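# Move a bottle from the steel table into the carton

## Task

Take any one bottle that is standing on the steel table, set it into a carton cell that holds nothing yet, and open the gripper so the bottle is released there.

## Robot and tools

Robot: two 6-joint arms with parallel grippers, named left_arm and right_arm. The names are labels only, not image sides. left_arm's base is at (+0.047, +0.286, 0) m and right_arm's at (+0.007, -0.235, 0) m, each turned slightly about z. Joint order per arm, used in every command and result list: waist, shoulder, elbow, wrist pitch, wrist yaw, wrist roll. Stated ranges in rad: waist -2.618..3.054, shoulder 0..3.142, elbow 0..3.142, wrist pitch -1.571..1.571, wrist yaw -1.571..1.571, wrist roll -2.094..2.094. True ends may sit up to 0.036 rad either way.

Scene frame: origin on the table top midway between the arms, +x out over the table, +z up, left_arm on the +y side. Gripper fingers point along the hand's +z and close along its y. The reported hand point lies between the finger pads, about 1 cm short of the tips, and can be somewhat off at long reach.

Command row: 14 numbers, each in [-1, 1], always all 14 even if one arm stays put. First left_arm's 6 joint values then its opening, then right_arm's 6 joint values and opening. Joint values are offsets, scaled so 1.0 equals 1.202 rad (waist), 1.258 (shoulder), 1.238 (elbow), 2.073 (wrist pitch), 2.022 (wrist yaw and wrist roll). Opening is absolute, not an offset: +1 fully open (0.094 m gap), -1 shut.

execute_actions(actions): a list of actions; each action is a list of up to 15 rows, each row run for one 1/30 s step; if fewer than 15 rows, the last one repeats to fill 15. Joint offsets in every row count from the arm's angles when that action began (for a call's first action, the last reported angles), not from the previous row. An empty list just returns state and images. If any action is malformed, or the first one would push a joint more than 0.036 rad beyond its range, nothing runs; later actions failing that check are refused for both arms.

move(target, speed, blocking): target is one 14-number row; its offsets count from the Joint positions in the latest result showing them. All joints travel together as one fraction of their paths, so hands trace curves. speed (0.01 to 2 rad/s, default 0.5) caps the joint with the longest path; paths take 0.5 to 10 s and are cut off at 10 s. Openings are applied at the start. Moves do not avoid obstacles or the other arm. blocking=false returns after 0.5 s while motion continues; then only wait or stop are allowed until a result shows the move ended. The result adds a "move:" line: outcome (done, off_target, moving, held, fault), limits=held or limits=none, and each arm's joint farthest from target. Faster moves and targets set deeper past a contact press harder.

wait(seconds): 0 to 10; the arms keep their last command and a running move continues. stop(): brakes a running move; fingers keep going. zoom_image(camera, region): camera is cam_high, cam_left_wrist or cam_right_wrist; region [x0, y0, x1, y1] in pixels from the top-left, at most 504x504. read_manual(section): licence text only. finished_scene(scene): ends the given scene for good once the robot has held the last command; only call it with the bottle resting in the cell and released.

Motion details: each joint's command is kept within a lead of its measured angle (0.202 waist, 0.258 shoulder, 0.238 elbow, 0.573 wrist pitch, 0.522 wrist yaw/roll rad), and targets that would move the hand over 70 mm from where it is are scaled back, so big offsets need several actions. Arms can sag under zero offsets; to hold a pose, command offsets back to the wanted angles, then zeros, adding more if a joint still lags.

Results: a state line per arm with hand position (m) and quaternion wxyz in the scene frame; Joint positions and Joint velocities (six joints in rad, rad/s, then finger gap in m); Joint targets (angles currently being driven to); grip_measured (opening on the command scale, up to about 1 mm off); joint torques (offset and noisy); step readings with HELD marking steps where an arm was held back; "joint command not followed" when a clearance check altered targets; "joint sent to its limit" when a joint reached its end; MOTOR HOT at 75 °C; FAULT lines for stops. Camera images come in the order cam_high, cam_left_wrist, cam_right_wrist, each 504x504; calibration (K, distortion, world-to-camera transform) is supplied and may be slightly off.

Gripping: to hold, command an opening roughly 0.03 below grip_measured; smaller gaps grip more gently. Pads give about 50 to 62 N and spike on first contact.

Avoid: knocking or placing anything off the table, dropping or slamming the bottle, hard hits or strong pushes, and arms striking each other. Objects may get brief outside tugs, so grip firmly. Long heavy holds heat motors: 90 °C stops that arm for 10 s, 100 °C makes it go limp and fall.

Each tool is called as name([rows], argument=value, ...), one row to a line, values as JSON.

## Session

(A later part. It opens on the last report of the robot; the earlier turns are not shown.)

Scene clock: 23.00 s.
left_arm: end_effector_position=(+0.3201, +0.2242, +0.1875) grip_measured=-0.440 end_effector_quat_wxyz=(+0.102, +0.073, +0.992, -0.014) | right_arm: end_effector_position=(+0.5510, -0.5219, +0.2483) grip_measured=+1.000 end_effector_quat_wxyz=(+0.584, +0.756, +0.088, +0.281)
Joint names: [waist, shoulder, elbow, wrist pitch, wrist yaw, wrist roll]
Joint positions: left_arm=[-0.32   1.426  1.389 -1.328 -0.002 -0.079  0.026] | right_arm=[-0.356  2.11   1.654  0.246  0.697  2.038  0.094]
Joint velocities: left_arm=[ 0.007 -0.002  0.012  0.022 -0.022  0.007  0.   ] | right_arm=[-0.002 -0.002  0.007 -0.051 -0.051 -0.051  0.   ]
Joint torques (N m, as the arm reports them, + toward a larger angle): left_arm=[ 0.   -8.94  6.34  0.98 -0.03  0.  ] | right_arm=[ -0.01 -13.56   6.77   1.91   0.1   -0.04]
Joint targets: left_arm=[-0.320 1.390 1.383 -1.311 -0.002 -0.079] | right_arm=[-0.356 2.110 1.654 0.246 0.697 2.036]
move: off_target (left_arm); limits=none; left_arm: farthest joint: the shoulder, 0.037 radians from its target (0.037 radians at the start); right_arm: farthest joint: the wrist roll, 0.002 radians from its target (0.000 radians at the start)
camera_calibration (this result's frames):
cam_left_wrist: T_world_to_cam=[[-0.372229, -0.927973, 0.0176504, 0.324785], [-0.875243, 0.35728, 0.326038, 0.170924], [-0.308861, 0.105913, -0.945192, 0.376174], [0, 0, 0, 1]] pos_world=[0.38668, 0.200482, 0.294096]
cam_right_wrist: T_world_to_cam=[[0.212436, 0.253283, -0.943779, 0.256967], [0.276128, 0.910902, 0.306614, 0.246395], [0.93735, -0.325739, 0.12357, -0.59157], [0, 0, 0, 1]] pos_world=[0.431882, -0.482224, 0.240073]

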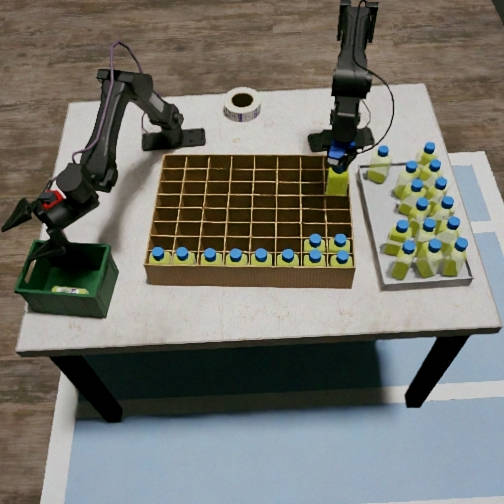

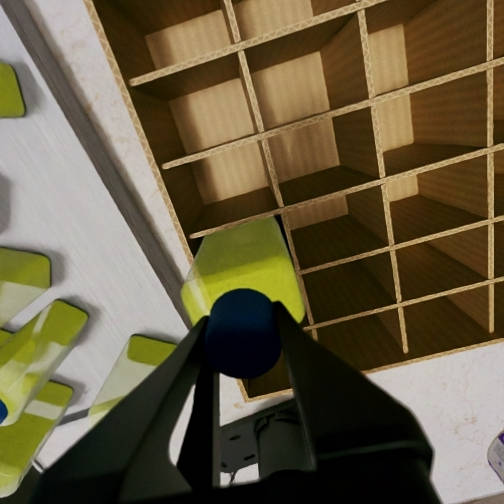

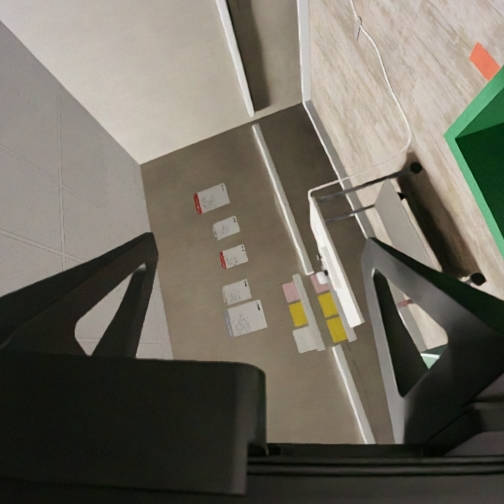

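move(target=[0,-0.045,-0.098,0.055,0,0,-0.48,0,0,0,0,0,0,1], speed=0.12)

move(target=[0,-0.032,-0.107,0.065,0,0,-0.48,0,0,0,0,0,0,1], speed=0.12)

Scene clock: 24.80 s.
left_arm: end_effector_position=(+0.3187, +0.2245, +0.1651) grip_measured=-0.440 end_effector_quat_wxyz=(+0.106, +0.073, +0.992, -0.015) | right_arm: end_effector_position=(+0.5510, -0.5219, +0.2483) grip_measured=+1.000 end_effector_quat_wxyz=(+0.584, +0.756, +0.087, +0.282)
Joint names: [waist, shoulder, elbow, wrist pitch, wrist yaw, wrist roll]
Joint positions: left_arm=[-0.32   1.399  1.274 -1.232 -0.002 -0.079  0.026] | right_arm=[-0.356  2.11   1.654  0.246  0.697  2.041  0.094]
Joint velocities: left_arm=[-0.002 -0.012 -0.007  0.081 -0.037 -0.007 -0.   ] | right_arm=[-0.002  0.002 -0.012  0.007  0.022  0.051  0.   ]
Joint torques (N m, as the arm reports them, + toward a larger angle): left_arm=[ 0.   -8.17  6.44  0.96 -0.04 -0.02] | right_arm=[ -0.01 -13.53   6.73   1.91   0.11  -0.04]
Joint targets: left_arm=[-0.320 1.369 1.268 -1.215 -0.002 -0.079] | right_arm=[-0.356 2.110 1.654 0.246 0.697 2.039]
move: off_target (left_arm); limits=none; left_arm: farthest joint: the shoulder, 0.029 radians from its target (0.057 radians at the start); right_arm: farthest joint: the wrist roll, 0.003 radians from its target (0.000 radians at the start)
camera_calibration (this result's frames):
cam_left_wrist: T_world_to_cam=[[-0.372381, -0.927938, 0.0162432, 0.325233], [-0.878113, 0.357943, 0.317481, 0.179074], [-0.300416, 0.10396, -0.948126, 0.352749], [0, 0, 0, 1]] pos_world=[0.384329, 0.201026, 0.272315]
cam_right_wrist: T_world_to_cam=[[0.214331, 0.254344, -0.943065, 0.2563], [0.275872, 0.91043, 0.30824, 0.245885], [0.936994, -0.326231, 0.124967, -0.591977], [0, 0, 0, 1]] pos_world=[0.431912, -0.482171, 0.239893]

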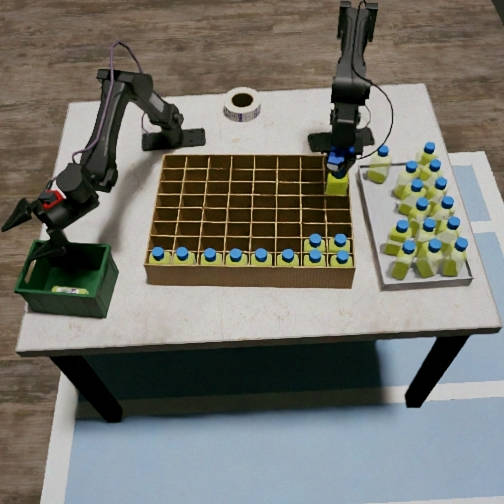

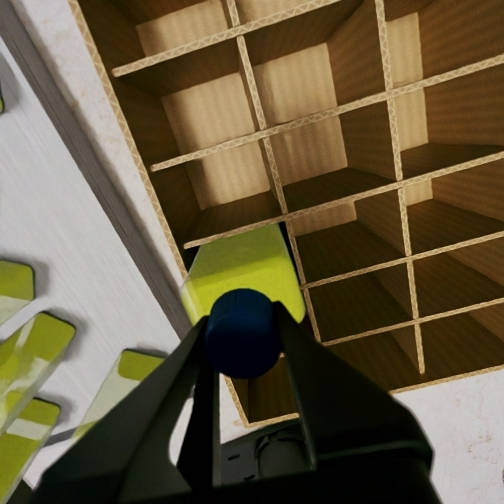

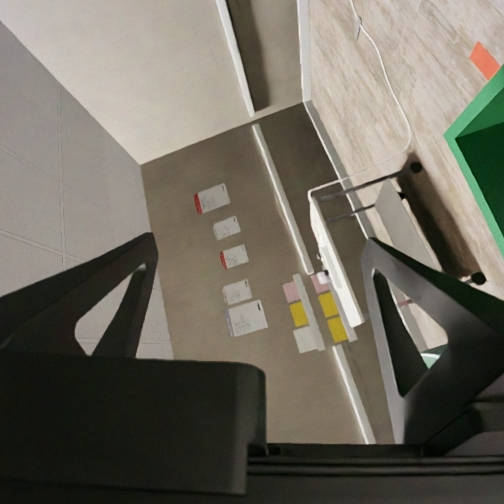

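Scene clock: 26.47 s.
left_arm: end_effector_position=(+0.3181, +0.2246, +0.1357) grip_measured=-0.440 end_effector_quat_wxyz=(+0.107, +0.073, +0.991, -0.015) | right_arm: end_effector_position=(+0.5510, -0.5219, +0.2483) grip_measured=+1.000 end_effector_quat_wxyz=(+0.584, +0.756, +0.086, +0.282)
Joint names: [waist, shoulder, elbow, wrist pitch, wrist yaw, wrist roll]
Joint positions: left_arm=[-0.32   1.388  1.148 -1.114 -0.002 -0.079  0.026] | right_arm=[-0.356  2.11   1.654  0.246  0.697  2.043  0.094]
Joint velocities: left_arm=[-0.012 -0.007  0.007  0.022 -0.037 -0.066  0.001] | right_arm=[ 0.002 -0.002  0.007 -0.037  0.081 -0.022  0.   ]
Joint torques (N m, as the arm reports them, + toward a larger angle): left_arm=[-0.06 -8.06  6.55  0.99 -0.03  0.  ] | right_arm=[  0.   -13.54   6.72   1.91   0.11  -0.04]
Joint targets: left_arm=[-0.320 1.359 1.142 -1.097 -0.002 -0.079] | right_arm=[-0.356 2.110 1.654 0.246 0.697 2.041]
move: off_target (left_arm); limits=none; left_arm: farthest joint: the shoulder, 0.029 radians from its target (0.040 radians at the start); right_arm: farthest joint: the wrist roll, 0.002 radians from its target (0.000 radians at the start)
camera_calibration (this result's frames):
cam_left_wrist: T_world_to_cam=[[-0.372416, -0.92793, 0.0158912, 0.325671], [-0.878819, 0.358106, 0.315337, 0.188295], [-0.298301, 0.103471, -0.948847, 0.324222], [0, 0, 0, 1]] pos_world=[0.383479, 0.201223, 0.243085]
cam_right_wrist: T_world_to_cam=[[0.216224, 0.255404, -0.942346, 0.255631], [0.275614, 0.909956, 0.309866, 0.245377], [0.936635, -0.326724, 0.126362, -0.592383], [0, 0, 0, 1]] pos_world=[0.431943, -0.482117, 0.239714]

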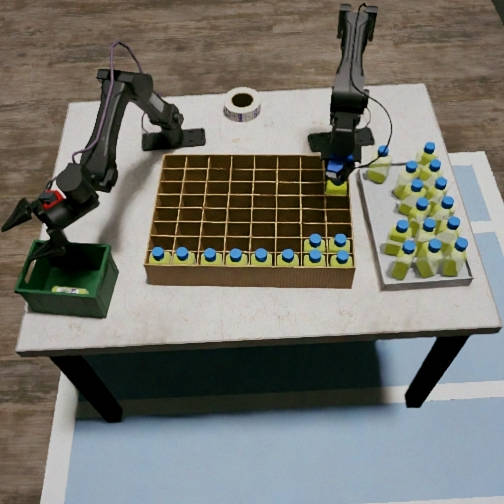

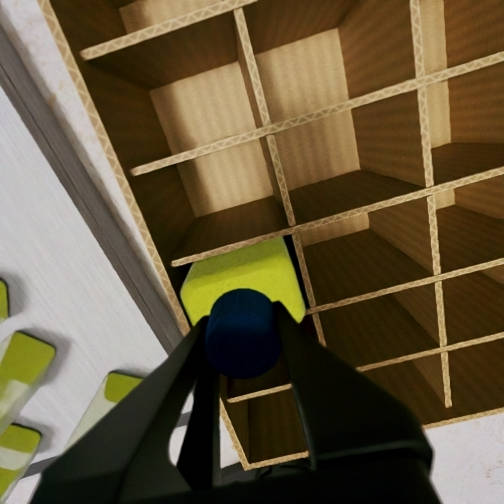

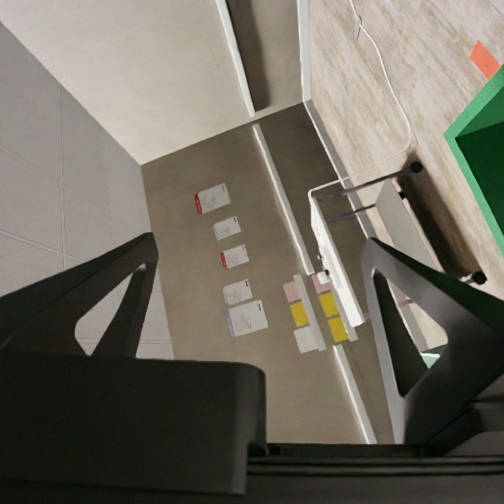

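move(target=[0,-0.02,-0.037,0.027,0,0,-0.48,0,0,0,0,0,0,1], speed=0.06)

Scene clock: 28.13 s.
left_arm: end_effector_position=(+0.3178, +0.2247, +0.1259) grip_measured=-0.440 end_effector_quat_wxyz=(+0.107, +0.073, +0.991, -0.015) | right_arm: end_effector_position=(+0.5510, -0.5219, +0.2483) grip_measured=+1.000 end_effector_quat_wxyz=(+0.583, +0.757, +0.085, +0.283)
Joint names: [waist, shoulder, elbow, wrist pitch, wrist yaw, wrist roll]
Joint positions: left_arm=[-0.32   1.388  1.109 -1.076 -0.002 -0.079  0.026] | right_arm=[-0.356  2.11   1.654  0.246  0.697  2.045  0.094]
Joint velocities: left_arm=[-0.012 -0.022  0.002 -0.007  0.037 -0.051  0.001] | right_arm=[ 0.002 -0.002 -0.002 -0.007 -0.007 -0.007  0.   ]
Joint torques (N m, as the arm reports them, + toward a larger angle): left_arm=[-0.04 -7.73  6.49  0.99 -0.03 -0.01] | right_arm=[  0.04 -13.61   6.73   1.91   0.1   -0.04]
Joint targets: left_arm=[-0.320 1.362 1.103 -1.058 -0.002 -0.079] | right_arm=[-0.356 2.110 1.654 0.246 0.697 2.043]
move: off_target (left_arm); limits=none; left_arm: farthest joint: the shoulder, 0.025 radians from its target (0.025 radians at the start); right_arm: farthest joint: the wrist roll, 0.002 radians from its target (0.000 radians at the start)
camera_calibration (this result's frames):
cam_left_wrist: T_world_to_cam=[[-0.37241, -0.927931, 0.0159498, 0.325776], [-0.878701, 0.358079, 0.315694, 0.19106], [-0.298654, 0.103553, -0.948727, 0.314884], [0, 0, 0, 1]] pos_world=[0.383249, 0.201276, 0.233226]
cam_right_wrist: T_world_to_cam=[[0.218117, 0.256462, -0.941622, 0.254961], [0.275352, 0.909481, 0.311491, 0.244869], [0.936273, -0.327218, 0.127755, -0.592788], [0, 0, 0, 1]] pos_world=[0.431974, -0.482063, 0.239535]

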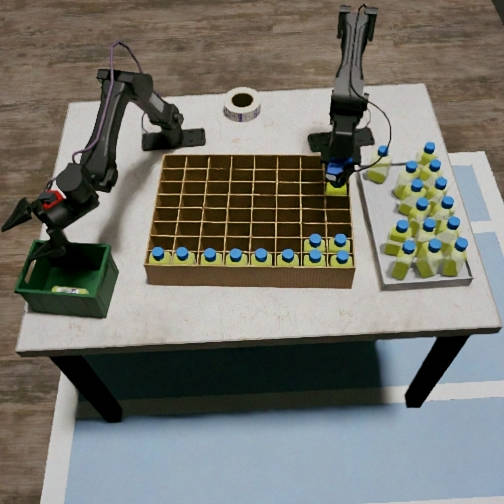

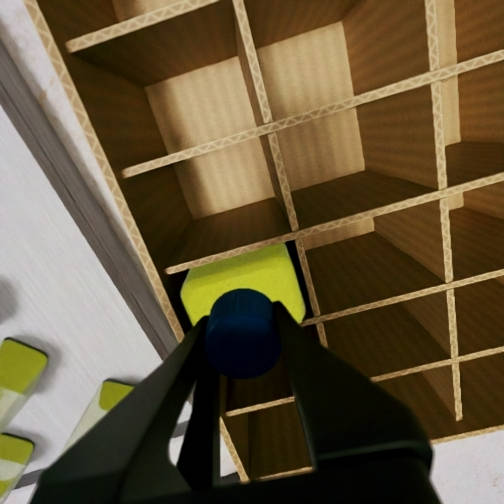

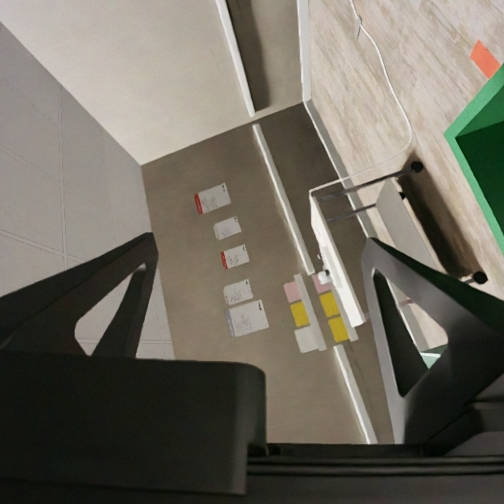

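move(target=[0,-0.02,-0.037,0.027,0,0,-0.48,0,0,0,0,0,0,1], speed=0.06)

Scene clock: 29.63 s.
left_arm: end_effector_position=(+0.3180, +0.2246, +0.1171) grip_measured=-0.440 end_effector_quat_wxyz=(+0.109, +0.073, +0.991, -0.016) | right_arm: end_effector_position=(+0.5510, -0.5219, +0.2483) grip_measured=+1.000 end_effector_quat_wxyz=(+0.583, +0.757, +0.085, +0.283)
Joint names: [waist, shoulder, elbow, wrist pitch, wrist yaw, wrist roll]
Joint positions: left_arm=[-0.32   1.388  1.074 -1.037 -0.002 -0.079  0.026] | right_arm=[-0.356  2.11   1.654  0.246  0.697  2.047  0.094]
Joint velocities: left_arm=[-0.007  0.002 -0.002  0.022 -0.007  0.066  0.   ] | right_arm=[ 0.002 -0.002 -0.017 -0.037  0.081 -0.051  0.   ]
Joint torques (N m, as the arm reports them, + toward a larger angle): left_arm=[-0.04 -7.8   6.2   1.   -0.05  0.  ] | right_arm=[  0.01 -13.6    6.68   1.89   0.1   -0.04]
Joint targets: left_arm=[-0.320 1.362 1.063 -1.020 -0.002 -0.079] | right_arm=[-0.356 2.110 1.654 0.246 0.697 2.045]
move: off_target (left_arm); limits=none; left_arm: farthest joint: the shoulder, 0.025 radians from its target (0.025 radians at the start); right_arm: farthest joint: the wrist roll, 0.002 radians from its target (0.000 radians at the start)
camera_calibration (this result's frames):
cam_left_wrist: T_world_to_cam=[[-0.372457, -0.92792, 0.0154804, 0.32602], [-0.879636, 0.358295, 0.312834, 0.194638], [-0.295832, 0.1029, -0.949682, 0.305999], [0, 0, 0, 1]] pos_world=[0.383163, 0.201296, 0.224665]
cam_right_wrist: T_world_to_cam=[[0.219693, 0.257343, -0.941015, 0.254402], [0.275131, 0.909083, 0.312844, 0.244448], [0.935969, -0.327632, 0.128916, -0.593124], [0, 0, 0, 1]] pos_world=[0.432001, -0.482018, 0.239385]

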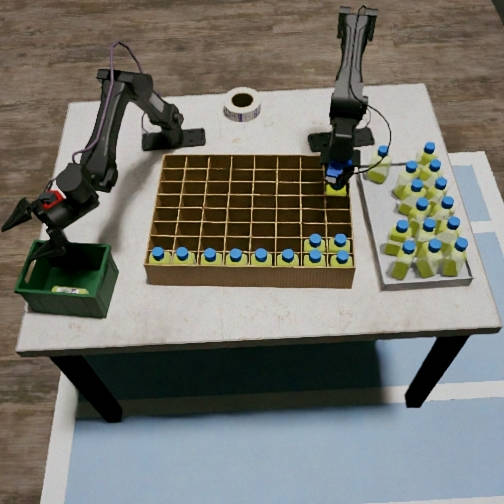

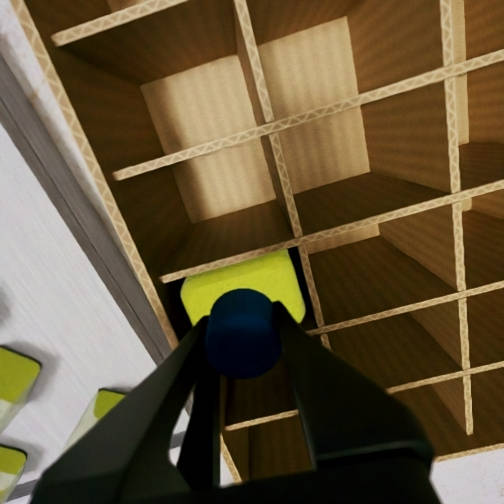

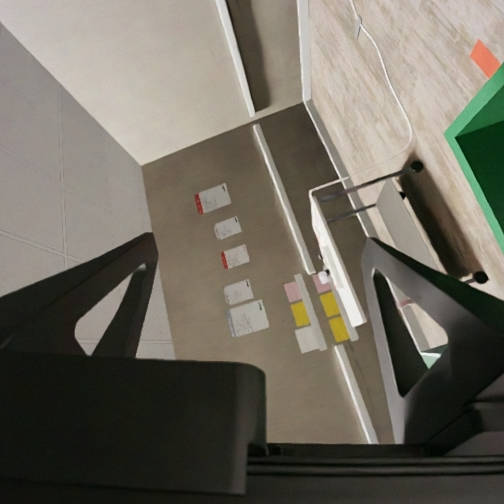

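Touched down.

move(target=[0,0,0,0,0,0,0,0,0,0,0,0,0,1])

move(target=[0,0,0.17,-0.08,0,0,0,0,0,0,0,0,0,1], speed=0.4)

finished_scene(scene=2)

Scene clock: 30.43 s.
left_arm: end_effector_position=(+0.3181, +0.2246, +0.1171) grip_measured=-0.001 end_effector_quat_wxyz=(+0.109, +0.073, +0.991, -0.016) | right_arm: end_effector_position=(+0.5510, -0.5219, +0.2483) grip_measured=+1.000 end_effector_quat_wxyz=(+0.583, +0.757, +0.084, +0.284)
Joint names: [waist, shoulder, elbow, wrist pitch, wrist yaw, wrist roll]
Joint positions: left_arm=[-0.32   1.388  1.074 -1.037 -0.002 -0.079  0.047] | right_arm=[-0.356  2.11   1.654  0.246  0.697  2.05   0.094]
Joint velocities: left_arm=[ 0.002  0.002 -0.007  0.007  0.037  0.007 -0.   ] | right_arm=[-0.007  0.002 -0.012  0.007 -0.022  0.022  0.   ]
Joint torques (N m, as the arm reports them, + toward a larger angle): left_arm=[-0.04 -5.54  7.04  0.83 -0.03 -0.02] | right_arm=[  0.   -13.56   6.7    1.9    0.1   -0.04]
Joint targets: left_arm=[-0.320 1.388 1.074 -1.037 -0.002 -0.079] | right_arm=[-0.356 2.110 1.654 0.246 0.697 2.047]
move: done; limits=none; left_arm: farthest joint: the waist, 0.000 radians from its target (0.000 radians at the start); right_arm: farthest joint: the wrist roll, 0.003 radians from its target (0.000 radians at the start)
camera_calibration (this result's frames):
cam_left_wrist: T_world_to_cam=[[-0.372463, -0.927919, 0.0154217, 0.326043], [-0.879752, 0.358322, 0.312476, 0.194791], [-0.295479, 0.102819, -0.9498, 0.305967], [0, 0, 0, 1]] pos_world=[0.383213, 0.201284, 0.224712]
cam_right_wrist: T_world_to_cam=[[0.221584, 0.258399, -0.940282, 0.253729], [0.274863, 0.908604, 0.314466, 0.243942], [0.935602, -0.328129, 0.130307, -0.593527], [0, 0, 0, 1]] pos_world=[0.432032, -0.481964, 0.239206]

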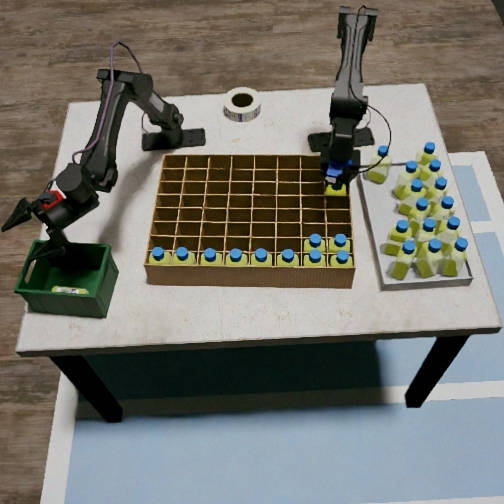

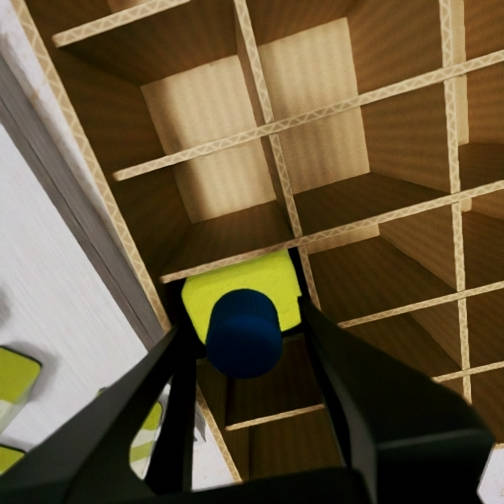

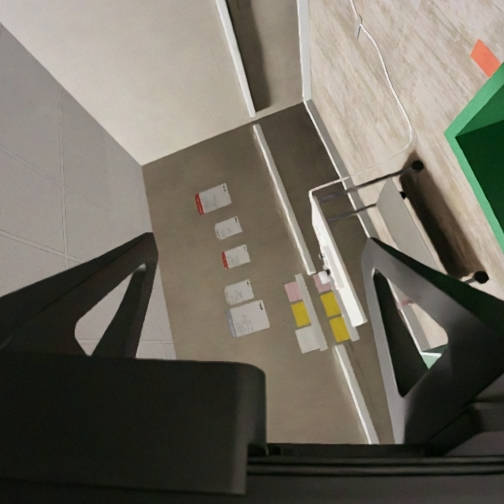

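Scene clock: 31.70 s.
left_arm: end_effector_position=(+0.3251, +0.2230, +0.1660) grip_measured=-0.001 end_effector_quat_wxyz=(+0.125, +0.073, +0.989, -0.018) | right_arm: end_effector_position=(+0.5510, -0.5219, +0.2483) grip_measured=+1.000 end_effector_quat_wxyz=(+0.582, +0.757, +0.083, +0.285)
Joint names: [waist, shoulder, elbow, wrist pitch, wrist yaw, wrist roll]
Joint positions: left_arm=[-0.32   1.388  1.26  -1.19  -0.002 -0.079  0.047] | right_arm=[-0.356  2.11   1.654  0.246  0.697  2.052  0.094]
Joint velocities: left_arm=[ 0.017 -0.012 -0.017 -0.022 -0.037  0.022 -0.   ] | right_arm=[ 0.012 -0.017 -0.002  0.007 -0.051  0.051  0.   ]
Joint torques (N m, as the arm reports them, + toward a larger angle): left_arm=[-0.04 -5.57  9.11  0.77 -0.04  0.  ] | right_arm=[  0.01 -13.62   6.7    1.89   0.09  -0.04]
Joint targets: left_arm=[-0.320 1.388 1.284 -1.203 -0.002 -0.079] | right_arm=[-0.356 2.110 1.654 0.246 0.697 2.050]
move: off_target (left_arm); limits=none; left_arm: farthest joint: the elbow, 0.024 radians from its target (0.211 radians at the start); right_arm: farthest joint: the wrist roll, 0.002 radians from its target (0.000 radians at the start)
camera_calibration (this result's frames):
cam_left_wrist: T_world_to_cam=[[-0.372879, -0.927823, 0.0103078, 0.327344], [-0.889351, 0.360542, 0.281184, 0.193994], [-0.264605, 0.0956804, -0.959599, 0.347809], [0, 0, 0, 1]] pos_world=[0.38662, 0.200496, 0.275835]
cam_right_wrist: T_world_to_cam=[[0.223473, 0.259452, -0.939545, 0.253055], [0.274592, 0.908123, 0.316088, 0.243438], [0.935232, -0.328628, 0.131698, -0.593929], [0, 0, 0, 1]] pos_world=[0.432064, -0.481909, 0.239027]

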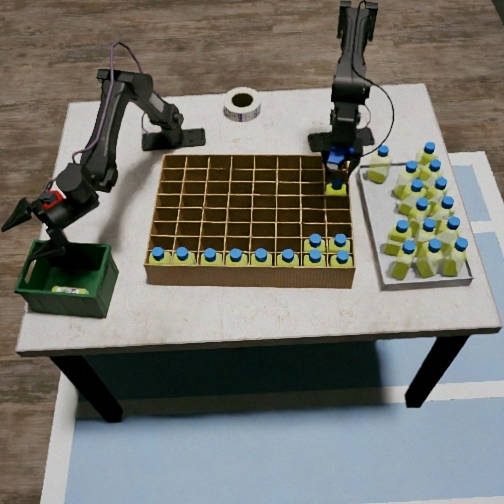

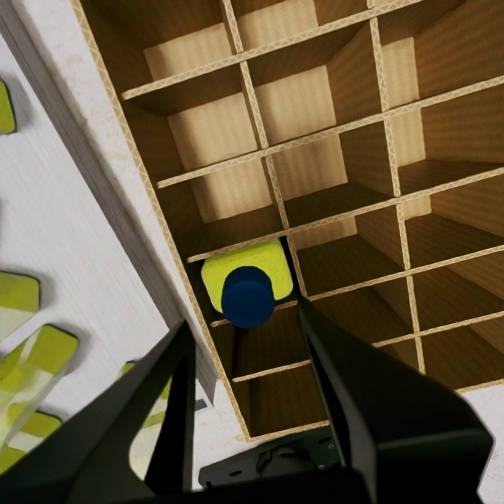

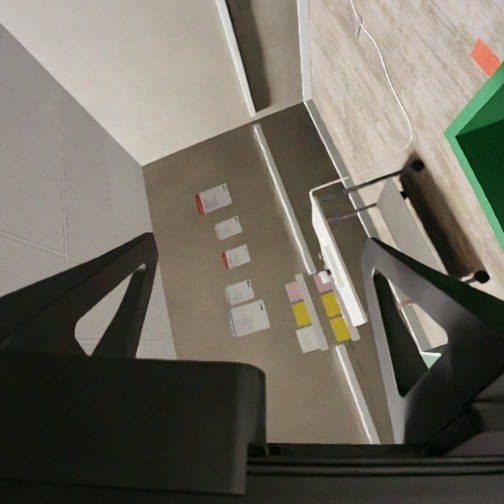

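The scene is finished: the task was done.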